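# Scoop at least four ice cubes from tub into jar

## Task

Move at least four ice cubes out of the tub and into the jar; the scoop may be used. A cube contacting the hand or any part of the arm ends the attempt as a failure. Every cube not in the jar must finish inside the tub: none left on the table or in the scoop. At the end the tub and jar must stand upright on the table and the scoop must lie directly on the table, not leaning on anything. The final state must hold without the robot supporting it, and anything the robot is touching at the end must not drop by more than about a fingernail's width once released. Nothing may be knocked or placed off the table.

## Robot and tools

Robot: a single arm on a base (possibly tilted against the table, maybe on a mounting block that the clearance check treats as arm), ending in a five-finger right hand. Joint order base to gripper: shoulder pan, shoulder lift, elbow, wrist 1, wrist 2, wrist 3. The elbow cannot quite straighten fully.

Scene frame: origin on the table top straight under the base, +z up, +y to the left when facing along +x. Reported positions are metres, orientation a wxyz quaternion, velocities m/s and rad/s. Printed positions get less accurate at long reach.

Hand point: a point fixed to the palm, 0.05 m in front of it, where index pad and thumb tip meet in a pinch. Its own axes: +z along the straightened fingers (fingertips 0.06-0.07 m past the point), +y out of the palm, +x across the palm toward the little finger. Sideways the hand extends 0.08 m on the little-finger side; on the thumb side 0.02 m with the thumb swung in front of the palm, up to 0.09 m otherwise. A rigid wrist bracket on the little-finger side stands 0.03 m beyond the point in +y and 0.11 m across; it can collide.

Row format (used by both execute_actions and move): 14 numbers, each in [-1, 1]: dx, dy, dz, rx, ry, rz, little, ring, middle, index, thumb_bend, thumb_turn, force_limit, speed. The first six are an offset, not a pose: expressed in the hand point's own axes, relative to the hand point's measured pose at the start of the action (for a call's first action, the last pose any result reported). Scale: 1.0 = 0.6 m of translation or 180 degrees; rx, ry, rz form one rotation vector. Finger numbers are absolute targets: +1 straight/open, -1 fully curled. thumb_bend +1 straight, -1 fully bent; thumb_turn +1 beside the palm, -1 across in front opposite the fingers. A pinch is roughly index -0.22, thumb_bend -0.75, thumb_turn -0.57. force_limit maps -1..+1 to about 0..10 N fingertip force where a closing motor halts (0..15 N for the two thumb motors); it never halts opening. speed maps -1..+1 to nearly still..full, full being 0.6 s for a complete finger stroke. Use speed -0.9 or lower to close gently, since fast fingers overshoot the force limit.

execute_actions(actions): a list of actions, each a table of up to 15 rows; each row lasts one 1/30 s step, and a short table repeats its final row to fill 15 steps. All rows in an action are offsets from that action's start pose, not chained. Each step the command is clipped to within 100 mm and 16 degrees of the measured pose, so large offsets need several actions; afterwards the arm stops at the last clipped pose. An empty list just returns state and images. Results include step readings of end_effector_position; HELD means that step was partly held back.

move(target, speed, stop_force, blocking): target is one 14-number row, offset measured from the pose in the latest result that showed one. It drives the hand point in a straight line toward that pose, turning the shorter way, over 0.5 to 10 s (cut off at 10 s). speed is m/s, 0.002 to 0.5, default 0.25; rotation allowed up to twice that in rad/s. The hand values are sent at the start. The path ignores obstacles, the hand can lag or overshoot speed. The arm is stiff: aiming even slightly into a firm surface can fault. stop_force (N, 9 to 40, only after 0.2 s of scene time, not with blocking=false) halts when the wrist sensor sees that much extra push along the line to target; the arm backs up two steps and holds. Use it only at very low speed, not on turning moves, and omit it when leaving a surface you press on. blocking=false returns after 0.5 s; then only wait or stop are accepted until a result shows the end. The move: line reports the ending (done, contact, off_target, moving, held, fault) and limits (paced = pose clipped; held = clearance check blocked steps, after which motion can jump fast), plus distance to target.

wait(seconds 0 to 10): let time pass holding the last command; returns early if a running move finishes. stop(): brakes a running move (needs stopping room). zoom_image(camera, region [x0,y0,x1,y1] pixels, at most 504x504): closer look at a camera's latest image. Cameras: cam_head_left, cam_head_right, cam_high, cam_low (672x504), cam_wrist (504x504 fisheye). show_instructions(): reference pages, no images. finished_scene(scene): ends the current scene irreversibly; pass its number. Answering without a tool call ends everything.

Result lines: hand point pose and velocity; Hand target (where the controller is now heading); joint positions and torques (raw drive output, offset and noisy, not contact-only); Wrist force/torque in hand axes, pointing from a touched surface back into the arm, noise up to ~2.4 N, offsets within ~4 N, saturating near 50 N, possibly no reading at start; hand_measured, hand_stopped_by (moving, target, force, stalled, fault) and hand_load_n, six values each in row order; hand_force_limit, hand_speed. A lost grip shows as loads falling near 0. pose unreachable means the clearance check altered the command.

Fingers: a motor moves only when its target changes by 0.01 or more, then locks (holding at least 15 N). Repeat the numbers to keep a grip; open slightly past hand_measured to loosen. Turn the thumb across the palm before reaching; a full-hand wrap fits objects 0.035-0.08 m wide, lying across the palm on the wrist side of the point.

Avoid: any cube touching hand or arm; dropping, slamming or hard pushes; joint torque limits (136 N m for the first three joints, 25.4 N m for the wrists, held weight included) or 150 N outside force, either of which freezes the arm for 10 s; motor overheating from long holds (warning at 70 °C, brakes at 85 °C). Loose objects may occasionally be nudged by outside disturbances.

Each tool is called after "Call:" as a command line: name --argument value for each argument, lists and objects as JSON in quotes; but a table of rows of numbers goes row by row, as --pt "numbers of a row", without its own name.

Reference images:

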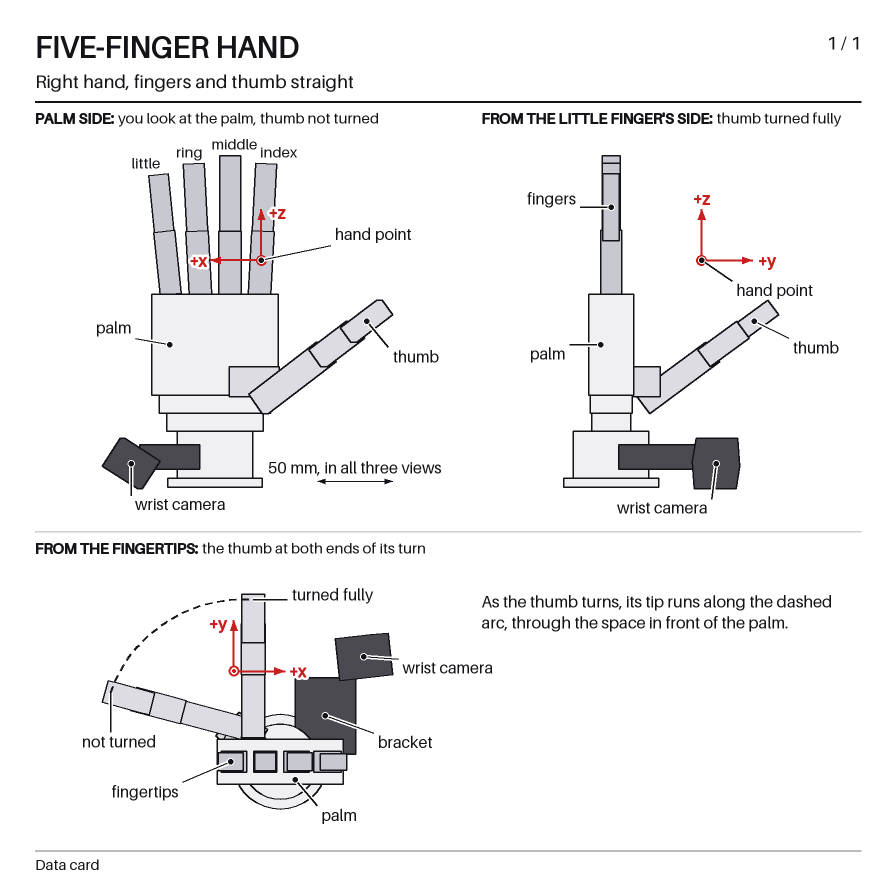

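## Session

Call:
execute_actions --actions '[]'

Scene clock: 0.00 s.
end_effector_position=(+0.5057, +0.1918, +0.2866) hand_measured=(+1.000, +1.000, +1.000, +1.000, +1.000, +1.000) hand_load_n=(+0.0, +0.0, +0.0, +0.0, +0.0, +0.0) hand_stopped_by=(target, target, target, target, target, target) hand_force_limit=0.00 hand_speed=-0.80 end_effector_quat_wxyz=(+0.120, +0.736, -0.658, +0.105) end_effector_velocity=(-0.000, -0.000, -0.000) end_effector_angular_velocity=(-0.000, +0.001, +0.000)
Joint positions: [-0.386 -0.873  1.037  1.603  1.145 -3.692]
Joint velocities: [ 0.     0.     0.     0.     0.001 -0.   ]
Joint torques (N m, as the arm reports them, + toward a larger angle): no reading
Wrist force (N, on the end effector, along its own x y z axes, offset not removed): no reading
Wrist torque (N m, same axes, about the end effector's origin, offset not removed): no reading
Hand target: +0.506, +0.192, +0.287; +0.120, +0.736, -0.658, +0.105

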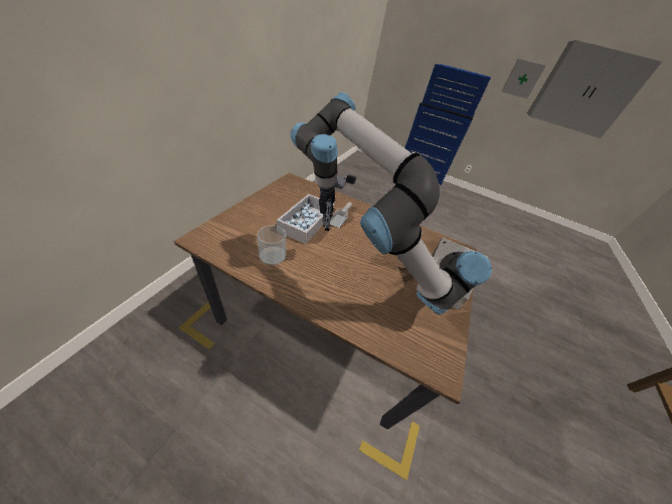

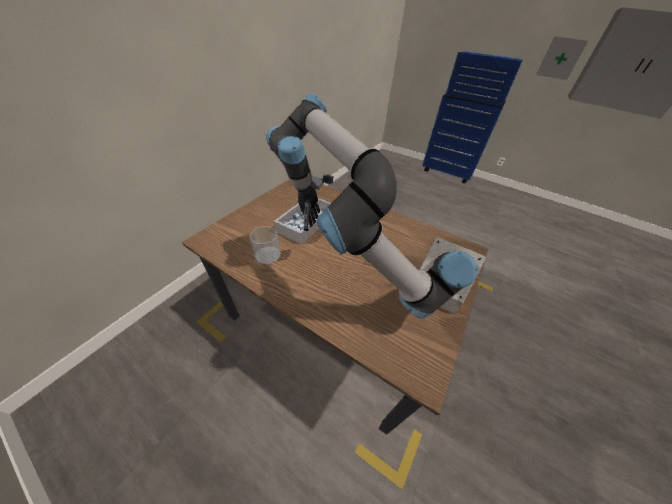

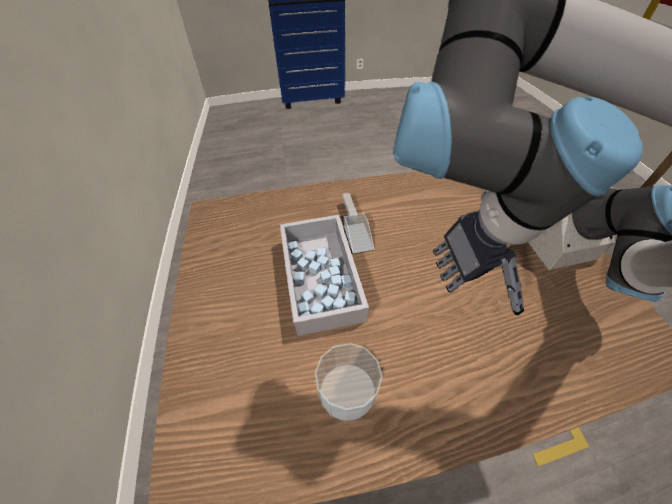

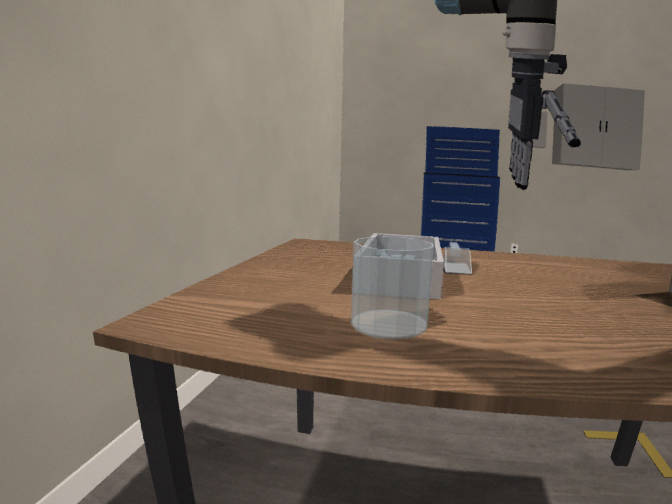

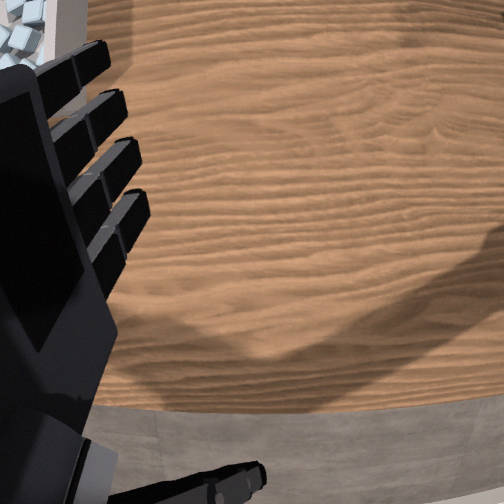

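Call:
zoom_image --camera "cam_high" --region '[260, 180, 420, 340]'

Call:
zoom_image --camera "cam_low" --region '[340, 220, 500, 340]'

Call:
move --target '[0.3,-0.12,0.3,0,0.1,0,1,1,1,1,1,-1,0.5,0]'

Region (260, 180, 420, 340) of cam_high's 672x504 image, scaled by 3.150, with more detail than that image has.

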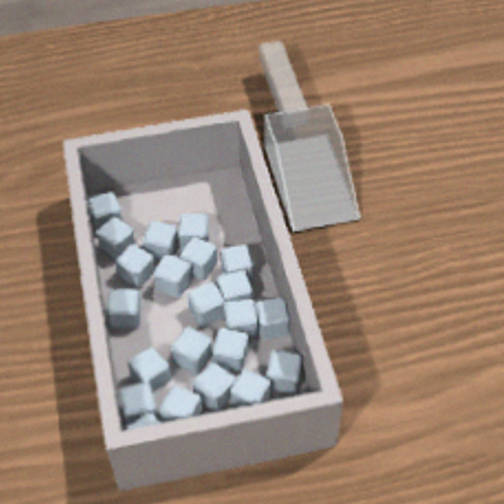

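Region (340, 220, 500, 340) of cam_low's 672x504 image, scaled by 3.150, with more detail than that image has; it fills the top 378 rows of this view, and the rest is white.

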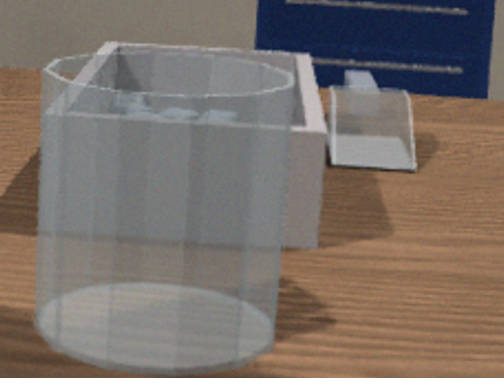

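Scene clock: 16.03 s.
end_effector_position=(+0.5963, -0.0271, +0.1690) hand_measured=(+1.000, +1.000, +1.000, +1.000, +1.000, -1.000) hand_load_n=(+0.0, +0.0, +0.0, +0.0, +0.0, +0.0) hand_stopped_by=(target, target, target, target, target, target) hand_force_limit=0.50 hand_speed=0.00 end_effector_quat_wxyz=(+0.222, +0.710, -0.632, +0.218) end_effector_velocity=(-0.001, -0.001, -0.000) end_effector_angular_velocity=(+0.001, +0.002, -0.003)
Joint positions: [-0.337 -0.495  0.828  1.262  1.416 -3.595]
Joint velocities: [-0.001  0.002  0.     0.002  0.    -0.   ]
Joint torques (N m, as the arm reports them, + toward a larger angle): [-38.31 -22.91 -18.23   3.78   3.39   2.59]
Wrist force (N, on the end effector, along its own x y z axes, offset not removed): [2.1 1.8 0.6]
Wrist torque (N m, same axes, about the end effector's origin, offset not removed): [0.18 -0.23 0.10]
Hand target: +0.596, -0.027, +0.169; +0.222, +0.710, -0.632, +0.218
Off the commanded pose: 0.000 m, 0 deg.
move: done

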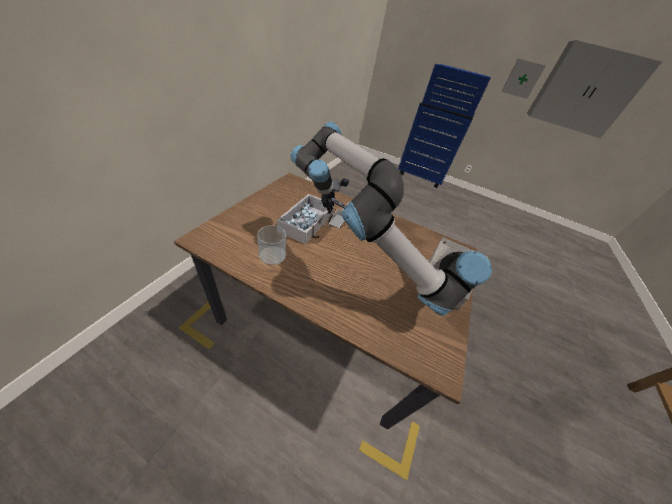

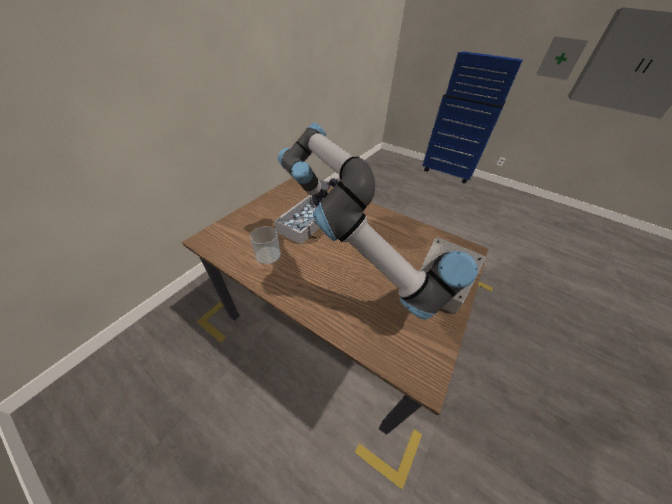

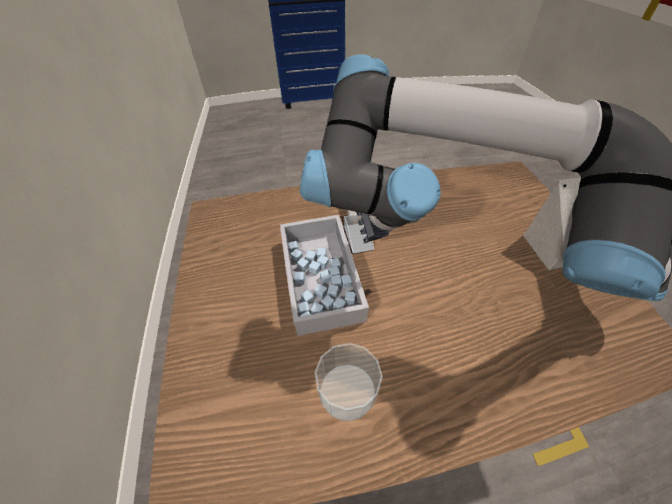

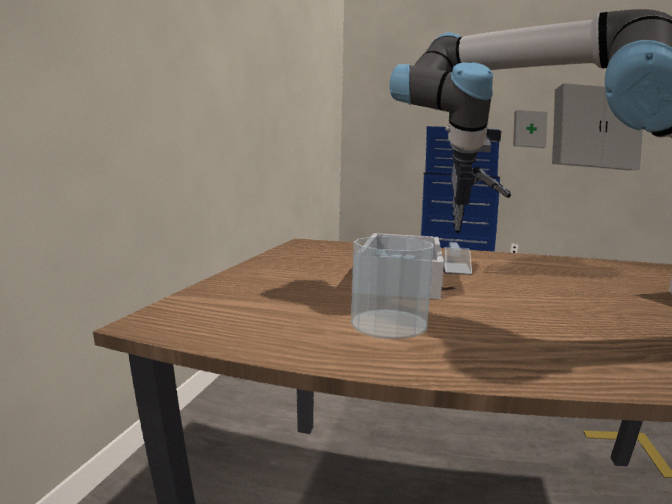

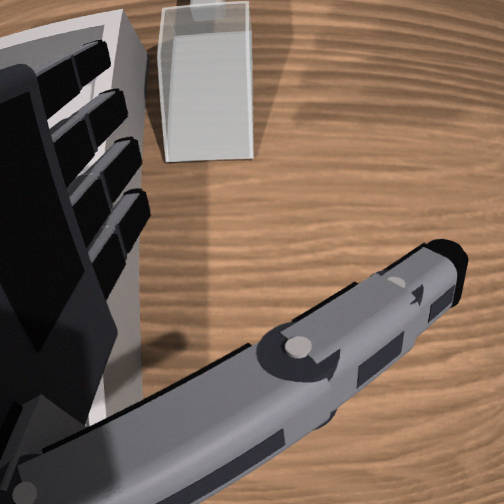

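Call:
move --target '[0.17,-0.03,0.13,0,-0.2,0,1,1,1,1,1,-1,0.5,0]'

Call:
move --target '[0,0,0.1,0.42,0,0,0.3,0.3,0.3,0.3,-0.3,-1,0.5,0]'

Scene clock: 24.27 s.
end_effector_position=(+0.6254, -0.1524, +0.1650) hand_measured=(+1.000, +1.000, +1.000, +1.000, +1.000, -1.000) hand_load_n=(+0.0, +0.0, +0.0, +0.0, +0.0, +0.0) hand_stopped_by=(target, target, target, target, target, target) hand_force_limit=0.50 hand_speed=0.00 end_effector_quat_wxyz=(-0.012, +0.743, -0.667, +0.062) end_effector_velocity=(+0.001, -0.000, -0.001) end_effector_angular_velocity=(+0.003, -0.004, -0.004)
Joint positions: [-0.606  0.132  0.034  1.775  0.929 -3.945]
Joint velocities: [-0.     0.002 -0.001 -0.003 -0.004  0.005]
Joint torques (N m, as the arm reports them, + toward a larger angle): [-53.53 -35.56 -18.38  -0.3   -2.59   2.51]
Wrist force (N, on the end effector, along its own x y z axes, offset not removed): [0.3 3.8 2.7]
Wrist torque (N m, same axes, about the end effector's origin, offset not removed): [0.28 -0.11 0.09]
Hand target: +0.625, -0.152, +0.165; -0.012, +0.743, -0.667, +0.062
Off the commanded pose: 0.002 m, 9 deg.
elbow stopped short: the move would have taken joint 3 (elbow) straighter than the controller allows; a more bent joint 3 avoids this.
move: off_target

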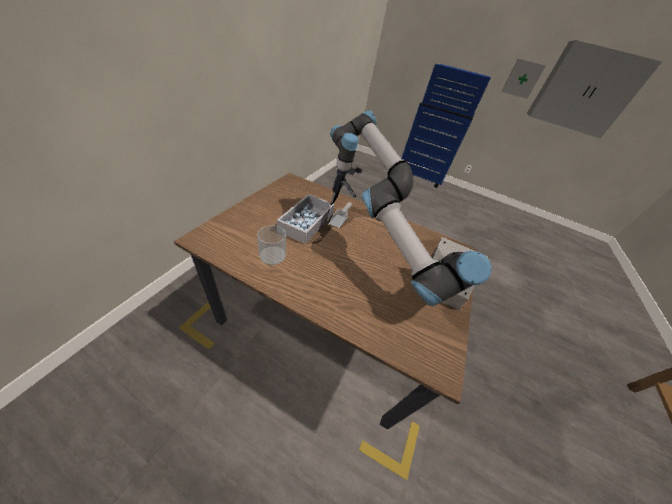

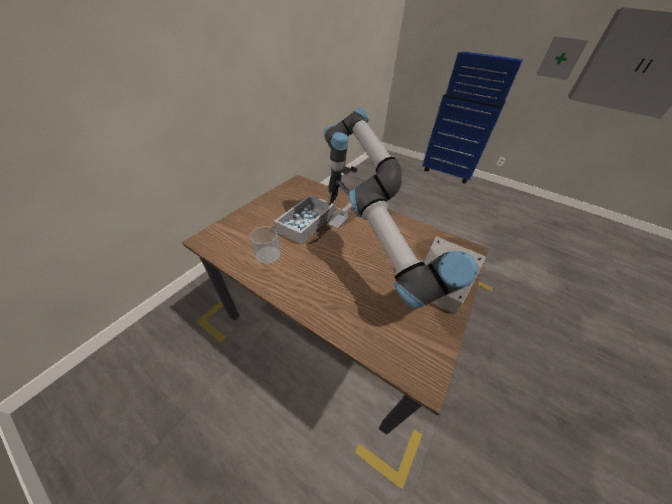

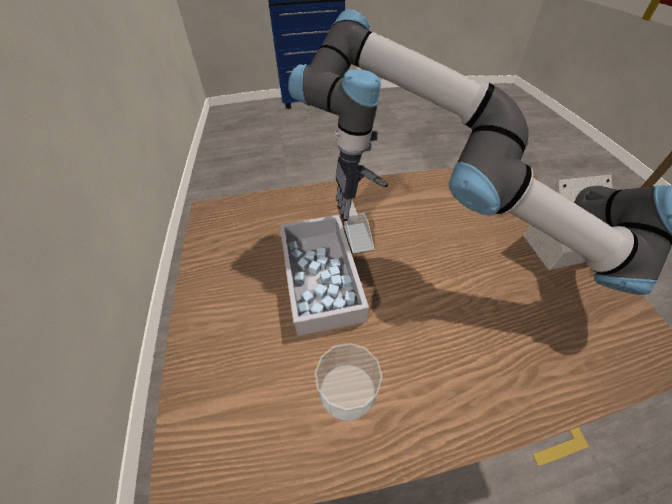

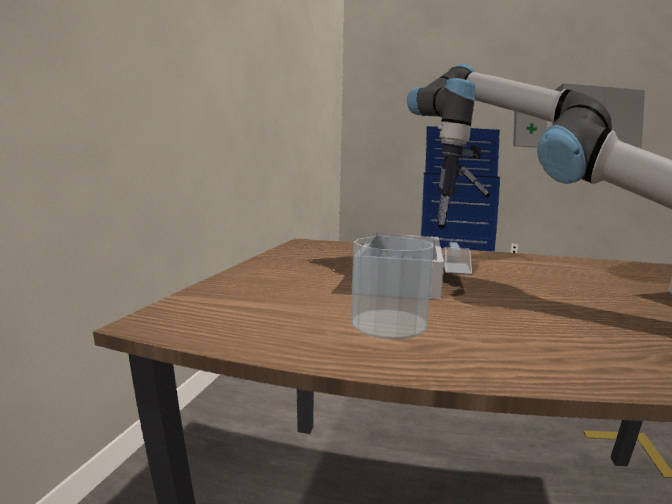

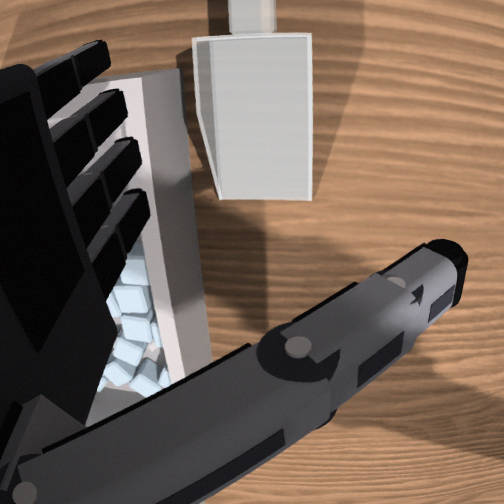

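Scene clock: 27.47 s.
end_effector_position=(+0.6324, -0.1564, +0.1058) hand_measured=(+0.300, +0.300, +0.300, +0.300, -0.300, -1.000) hand_load_n=(+0.0, +0.0, +0.0, +0.0, +0.0, +0.0) hand_stopped_by=(target, target, target, target, target, target) hand_force_limit=0.50 hand_speed=0.00 end_effector_quat_wxyz=(-0.465, +0.579, -0.489, +0.458) end_effector_velocity=(-0.001, -0.001, -0.002) end_effector_angular_velocity=(+0.004, -0.007, +0.001)
Joint positions: [-0.728 -0.538  1.961 -1.357  0.664 -2.488]
Joint velocities: [ 0.     0.007  0.005 -0.022  0.004  0.01 ]
Joint torques (N m, as the arm reports them, + toward a larger angle): [-25.67 -16.81  -5.09  -3.52   3.6    2.68]
Wrist force (N, on the end effector, along its own x y z axes, offset not removed): [2.0 3.7 2.9]
Wrist torque (N m, same axes, about the end effector's origin, offset not removed): [0.26 -0.38 0.21]
Hand target: +0.632, -0.156, +0.106; -0.465, +0.579, -0.488, +0.458
Off the commanded pose: 0.001 m, 0 deg.
move: done

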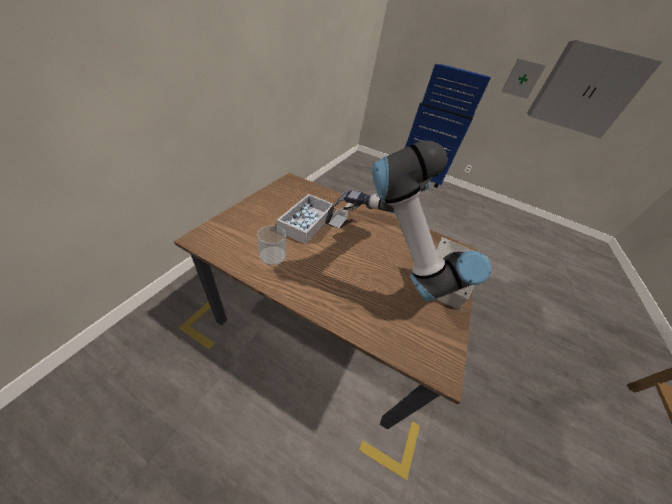

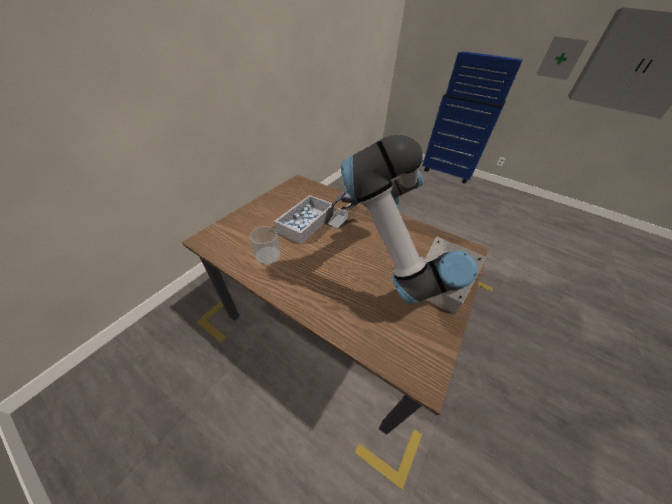

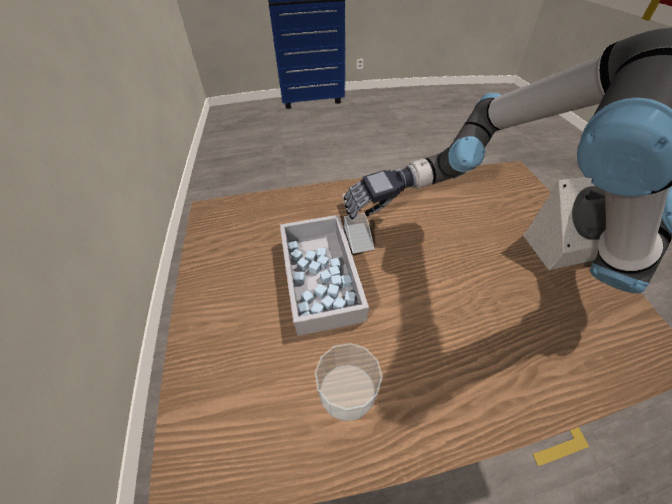

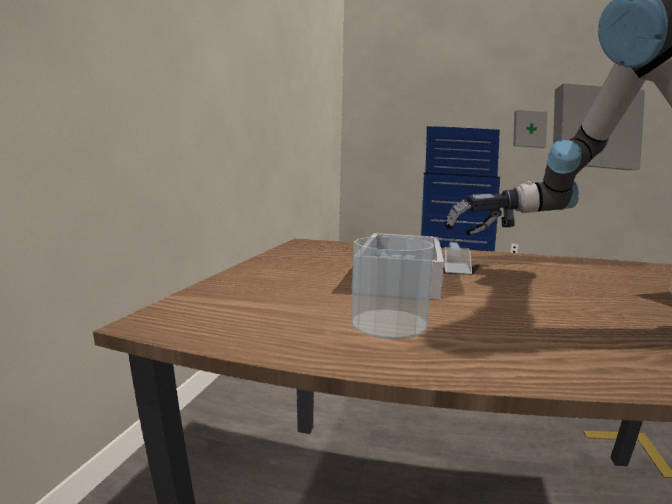

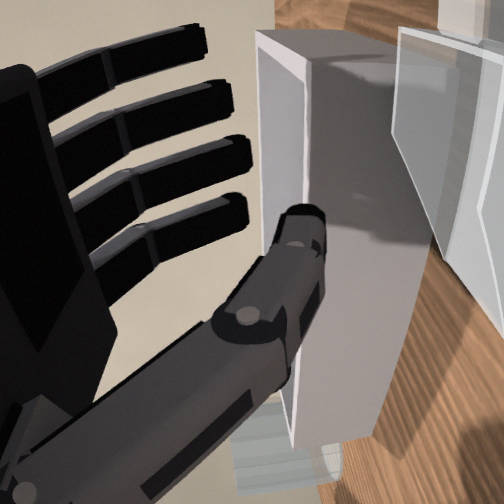

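Call:
move --target '[0.14,0.07,0.03,0,0,0,0.3,0.3,0.3,0.3,-0.3,-1,0.5,0]' --speed 0.1

Call:
zoom_image --camera "cam_low" --region '[420, 190, 540, 280]'

Scene clock: 38.67 s.
end_effector_position=(+0.6528, -0.2418, +0.0680) hand_measured=(+0.300, +0.300, +0.300, +0.300, -0.300, -1.000) hand_load_n=(+0.0, +0.0, +0.0, +0.0, +0.0, +0.0) hand_stopped_by=(target, target, target, target, target, target) hand_force_limit=0.50 hand_speed=0.00 end_effector_quat_wxyz=(-0.465, +0.579, -0.489, +0.458) end_effector_velocity=(+0.001, -0.002, +0.000) end_effector_angular_velocity=(-0.000, -0.001, -0.000)
Joint positions: [-0.753 -0.314  1.748 -1.366  0.639 -2.491]
Joint velocities: [-0.001  0.003 -0.005  0.001  0.     0.001]
Joint torques (N m, as the arm reports them, + toward a larger angle): [-41.84 -24.21 -18.7    0.84  -1.55  -2.27]
Wrist force (N, on the end effector, along its own x y z axes, offset not removed): [-0.3 1.5 1.4]
Wrist torque (N m, same axes, about the end effector's origin, offset not removed): [0.07 0.01 -0.02]
Hand target: +0.653, -0.242, +0.068; -0.465, +0.579, -0.489, +0.458
Off the commanded pose: 0.000 m, 0 deg.
move: done

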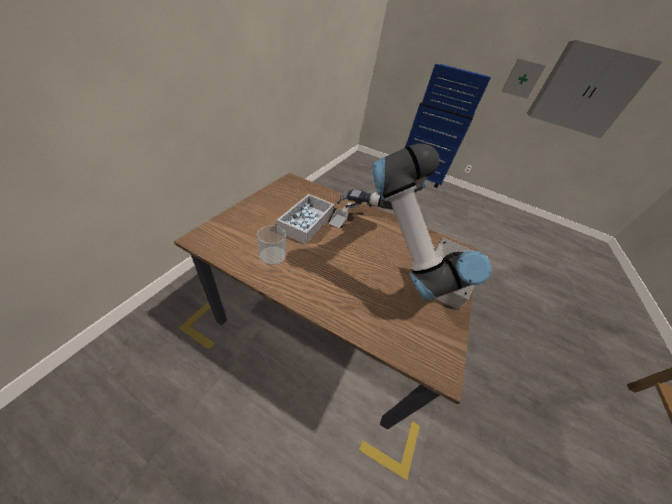

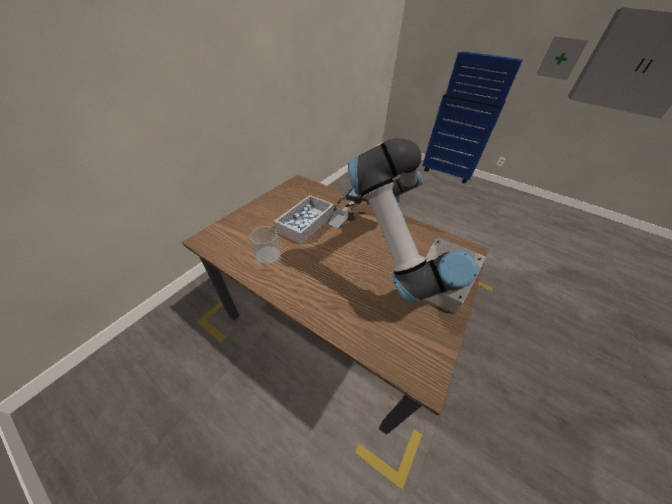

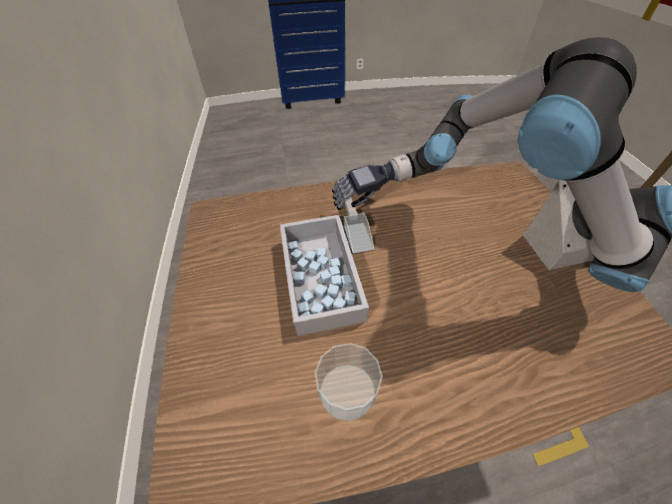

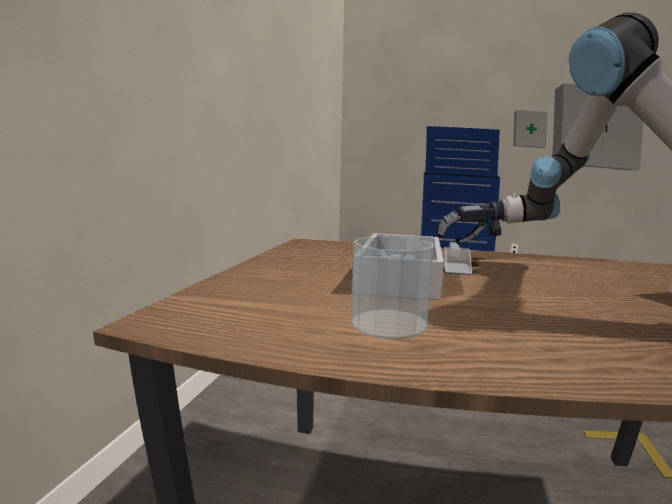

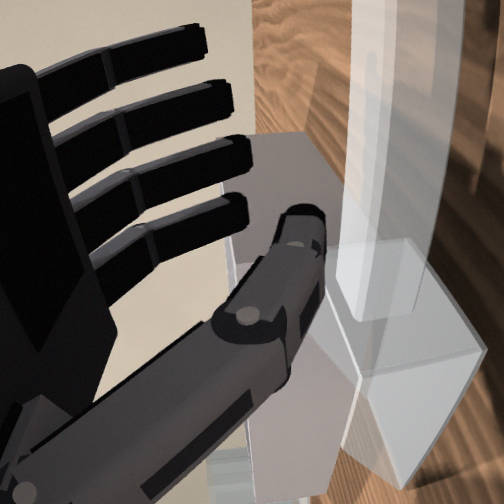

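Region (420, 190, 540, 280) of cam_low's 672x504 image, scaled by 4.200, with more detail than that image has; it fills the top 378 rows of this view, and the rest is white.

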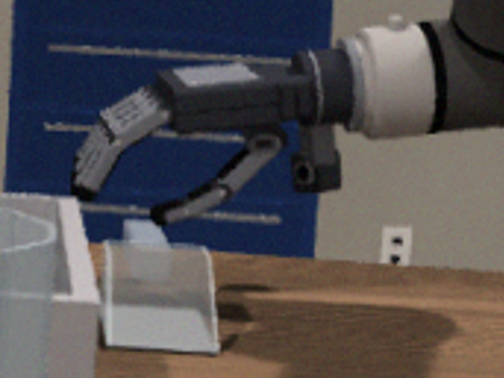

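Call:
move --target '[0,0,-0.02,-0.09,0,0,0.3,0.3,0.3,0.3,-0.3,-1,0.5,0]' --speed 0.1

Call:
move --target '[0,0.05,0.022,0,0,0,0.3,0.3,0.3,0.3,-0.3,-1,0.5,0]' --speed 0.03

Call:
zoom_image --camera "cam_low" --region '[420, 190, 540, 280]'

Scene clock: 48.63 s.
end_effector_position=(+0.6409, -0.2430, +0.0698) hand_measured=(+0.300, +0.300, +0.300, +0.300, -0.300, -1.000) hand_load_n=(+0.0, +0.0, +0.0, +0.0, +0.0, +0.0) hand_stopped_by=(target, target, target, target, target, target) hand_force_limit=0.50 hand_speed=0.00 end_effector_quat_wxyz=(-0.379, +0.639, -0.548, +0.385) end_effector_velocity=(-0.000, +0.001, -0.001) end_effector_angular_velocity=(-0.000, +0.009, -0.001)
Joint positions: [-0.779 -0.342  1.533 -0.63   0.491 -2.915]
Joint velocities: [ 0.002  0.002 -0.008  0.024 -0.    -0.015]
Joint torques (N m, as the arm reports them, + toward a larger angle): [-28.75 -25.35 -19.44   1.7   -2.22  -2.82]
Wrist force (N, on the end effector, along its own x y z axes, offset not removed): [-0.2 4.2 2.6]
Wrist torque (N m, same axes, about the end effector's origin, offset not removed): [0.45 0.08 0.19]
Hand target: +0.641, -0.243, +0.070; -0.378, +0.639, -0.548, +0.385
Off the commanded pose: 0.000 m, 0 deg.
move: done

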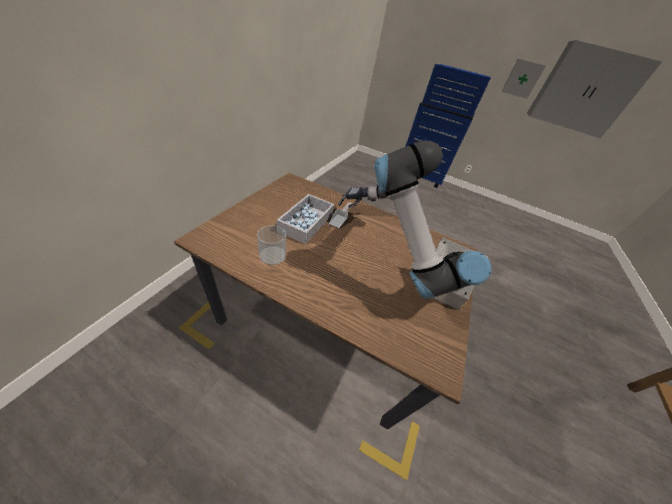

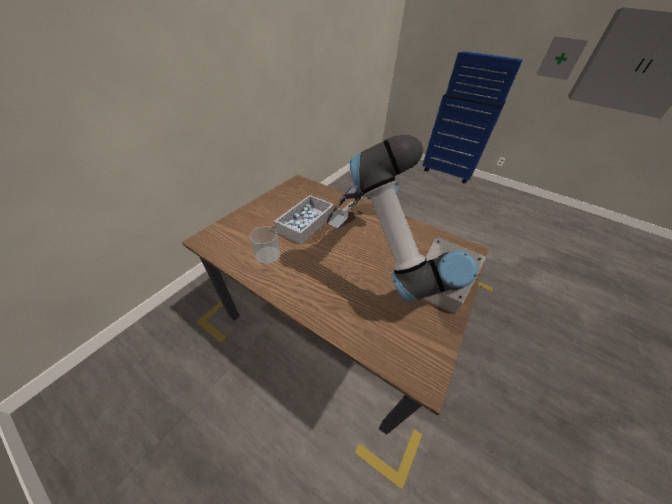

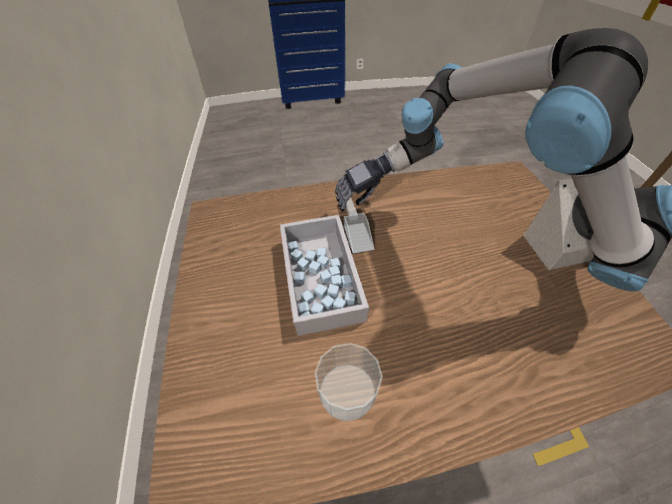

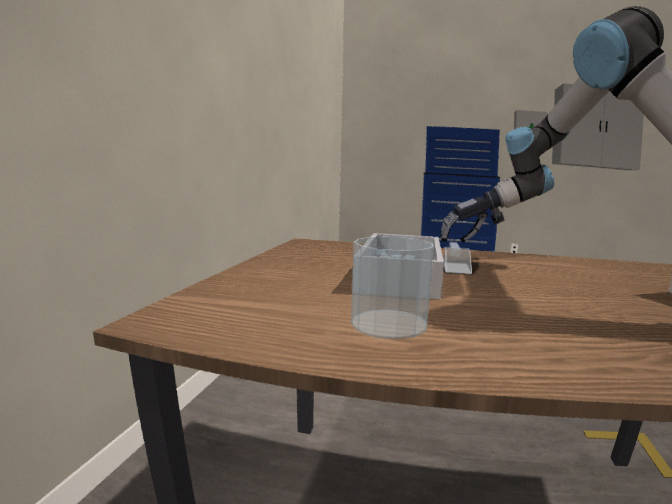

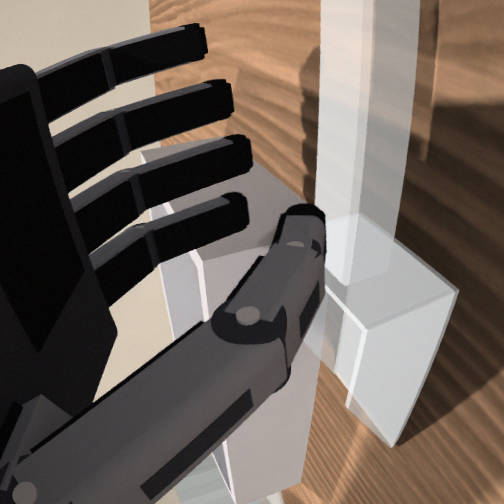

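Scene clock: 50.03 s.
end_effector_position=(+0.6406, -0.2455, +0.0373) hand_measured=(+0.300, +0.300, +0.300, +0.300, -0.300, -1.000) hand_load_n=(+0.0, +0.0, +0.0, +0.0, +0.0, +0.0) hand_stopped_by=(target, target, target, target, target, target) hand_force_limit=0.50 hand_speed=0.00 end_effector_quat_wxyz=(-0.379, +0.639, -0.548, +0.385) end_effector_velocity=(+0.001, +0.000, -0.001) end_effector_angular_velocity=(-0.000, -0.001, +0.002)
Joint positions: [-0.748 -0.302  1.544 -0.71   0.517 -2.882]
Joint velocities: [ 0.001  0.001 -0.001 -0.004 -0.     0.002]
Joint torques (N m, as the arm reports them, + toward a larger angle): [-29.58 -25.9   -5.79  -2.55   3.06   2.56]
Wrist force (N, on the end effector, along its own x y z axes, offset not removed): [0.7 1.2 1.6]
Wrist torque (N m, same axes, about the end effector's origin, offset not removed): [0.01 -0.25 0.17]
Hand target: +0.641, -0.245, +0.037; -0.379, +0.639, -0.548, +0.385
Off the commanded pose: 0.000 m, 0 deg.
move: done

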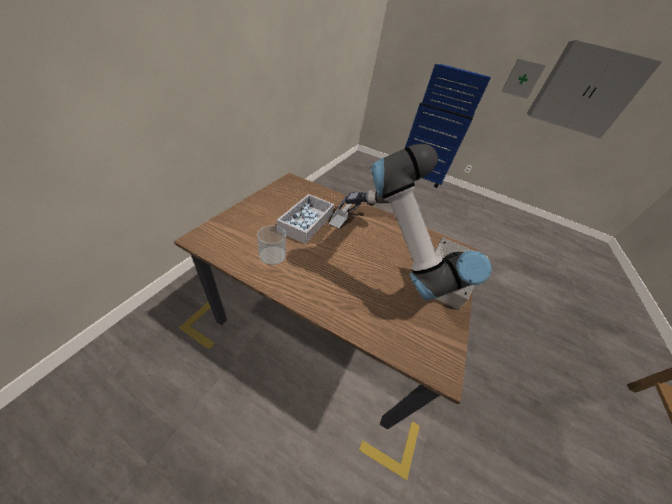

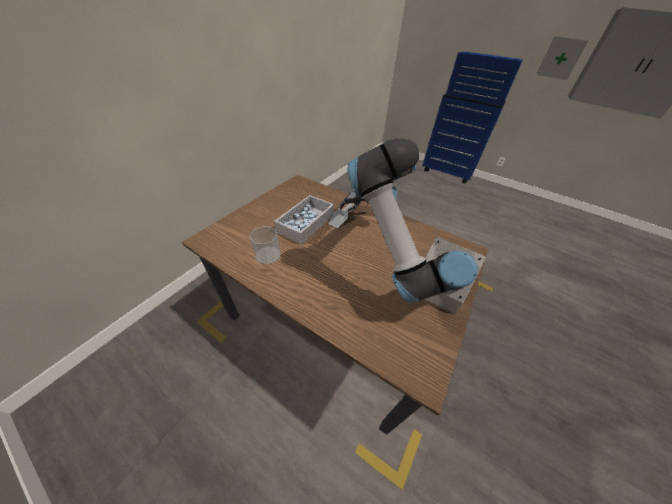

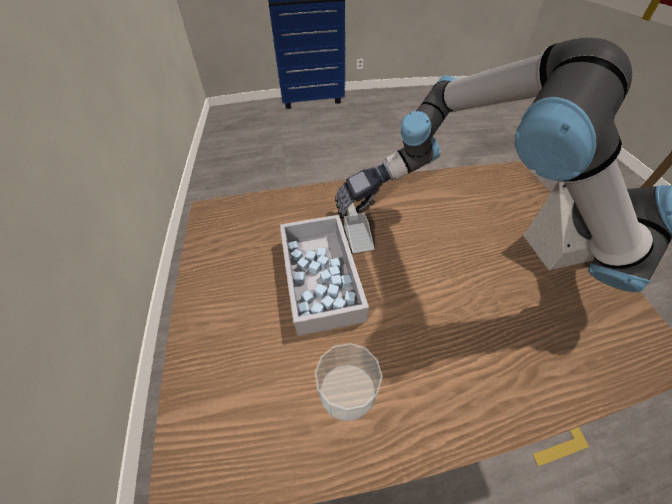

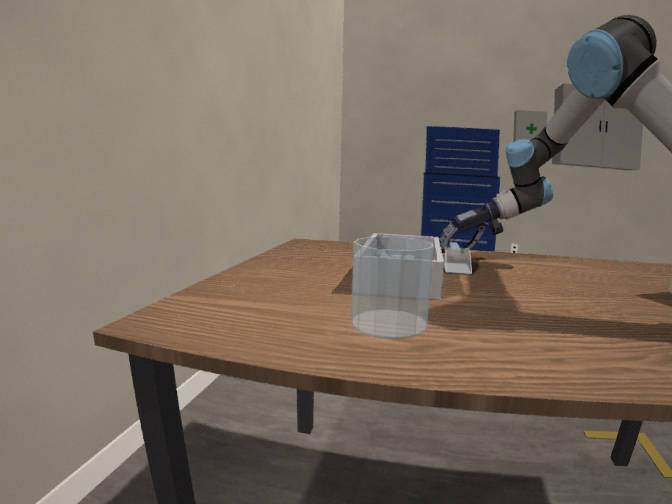

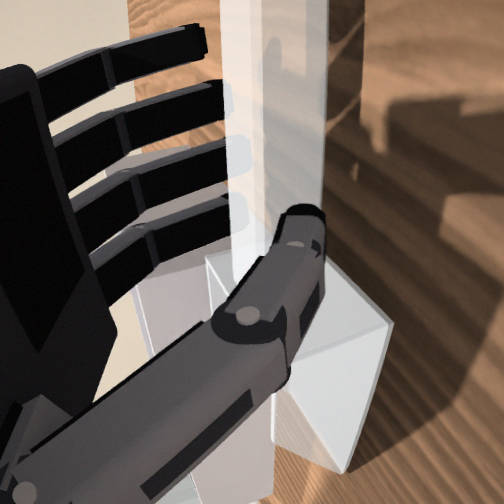

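Region (420, 190, 540, 280) of cam_low's 672x504 image, scaled by 4.200, with more detail than that image has; it fills the top 378 rows of this view, and the rest is white.

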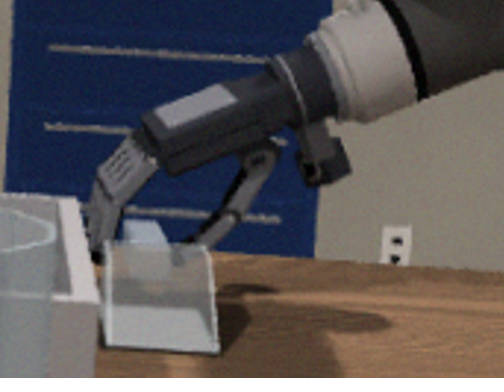

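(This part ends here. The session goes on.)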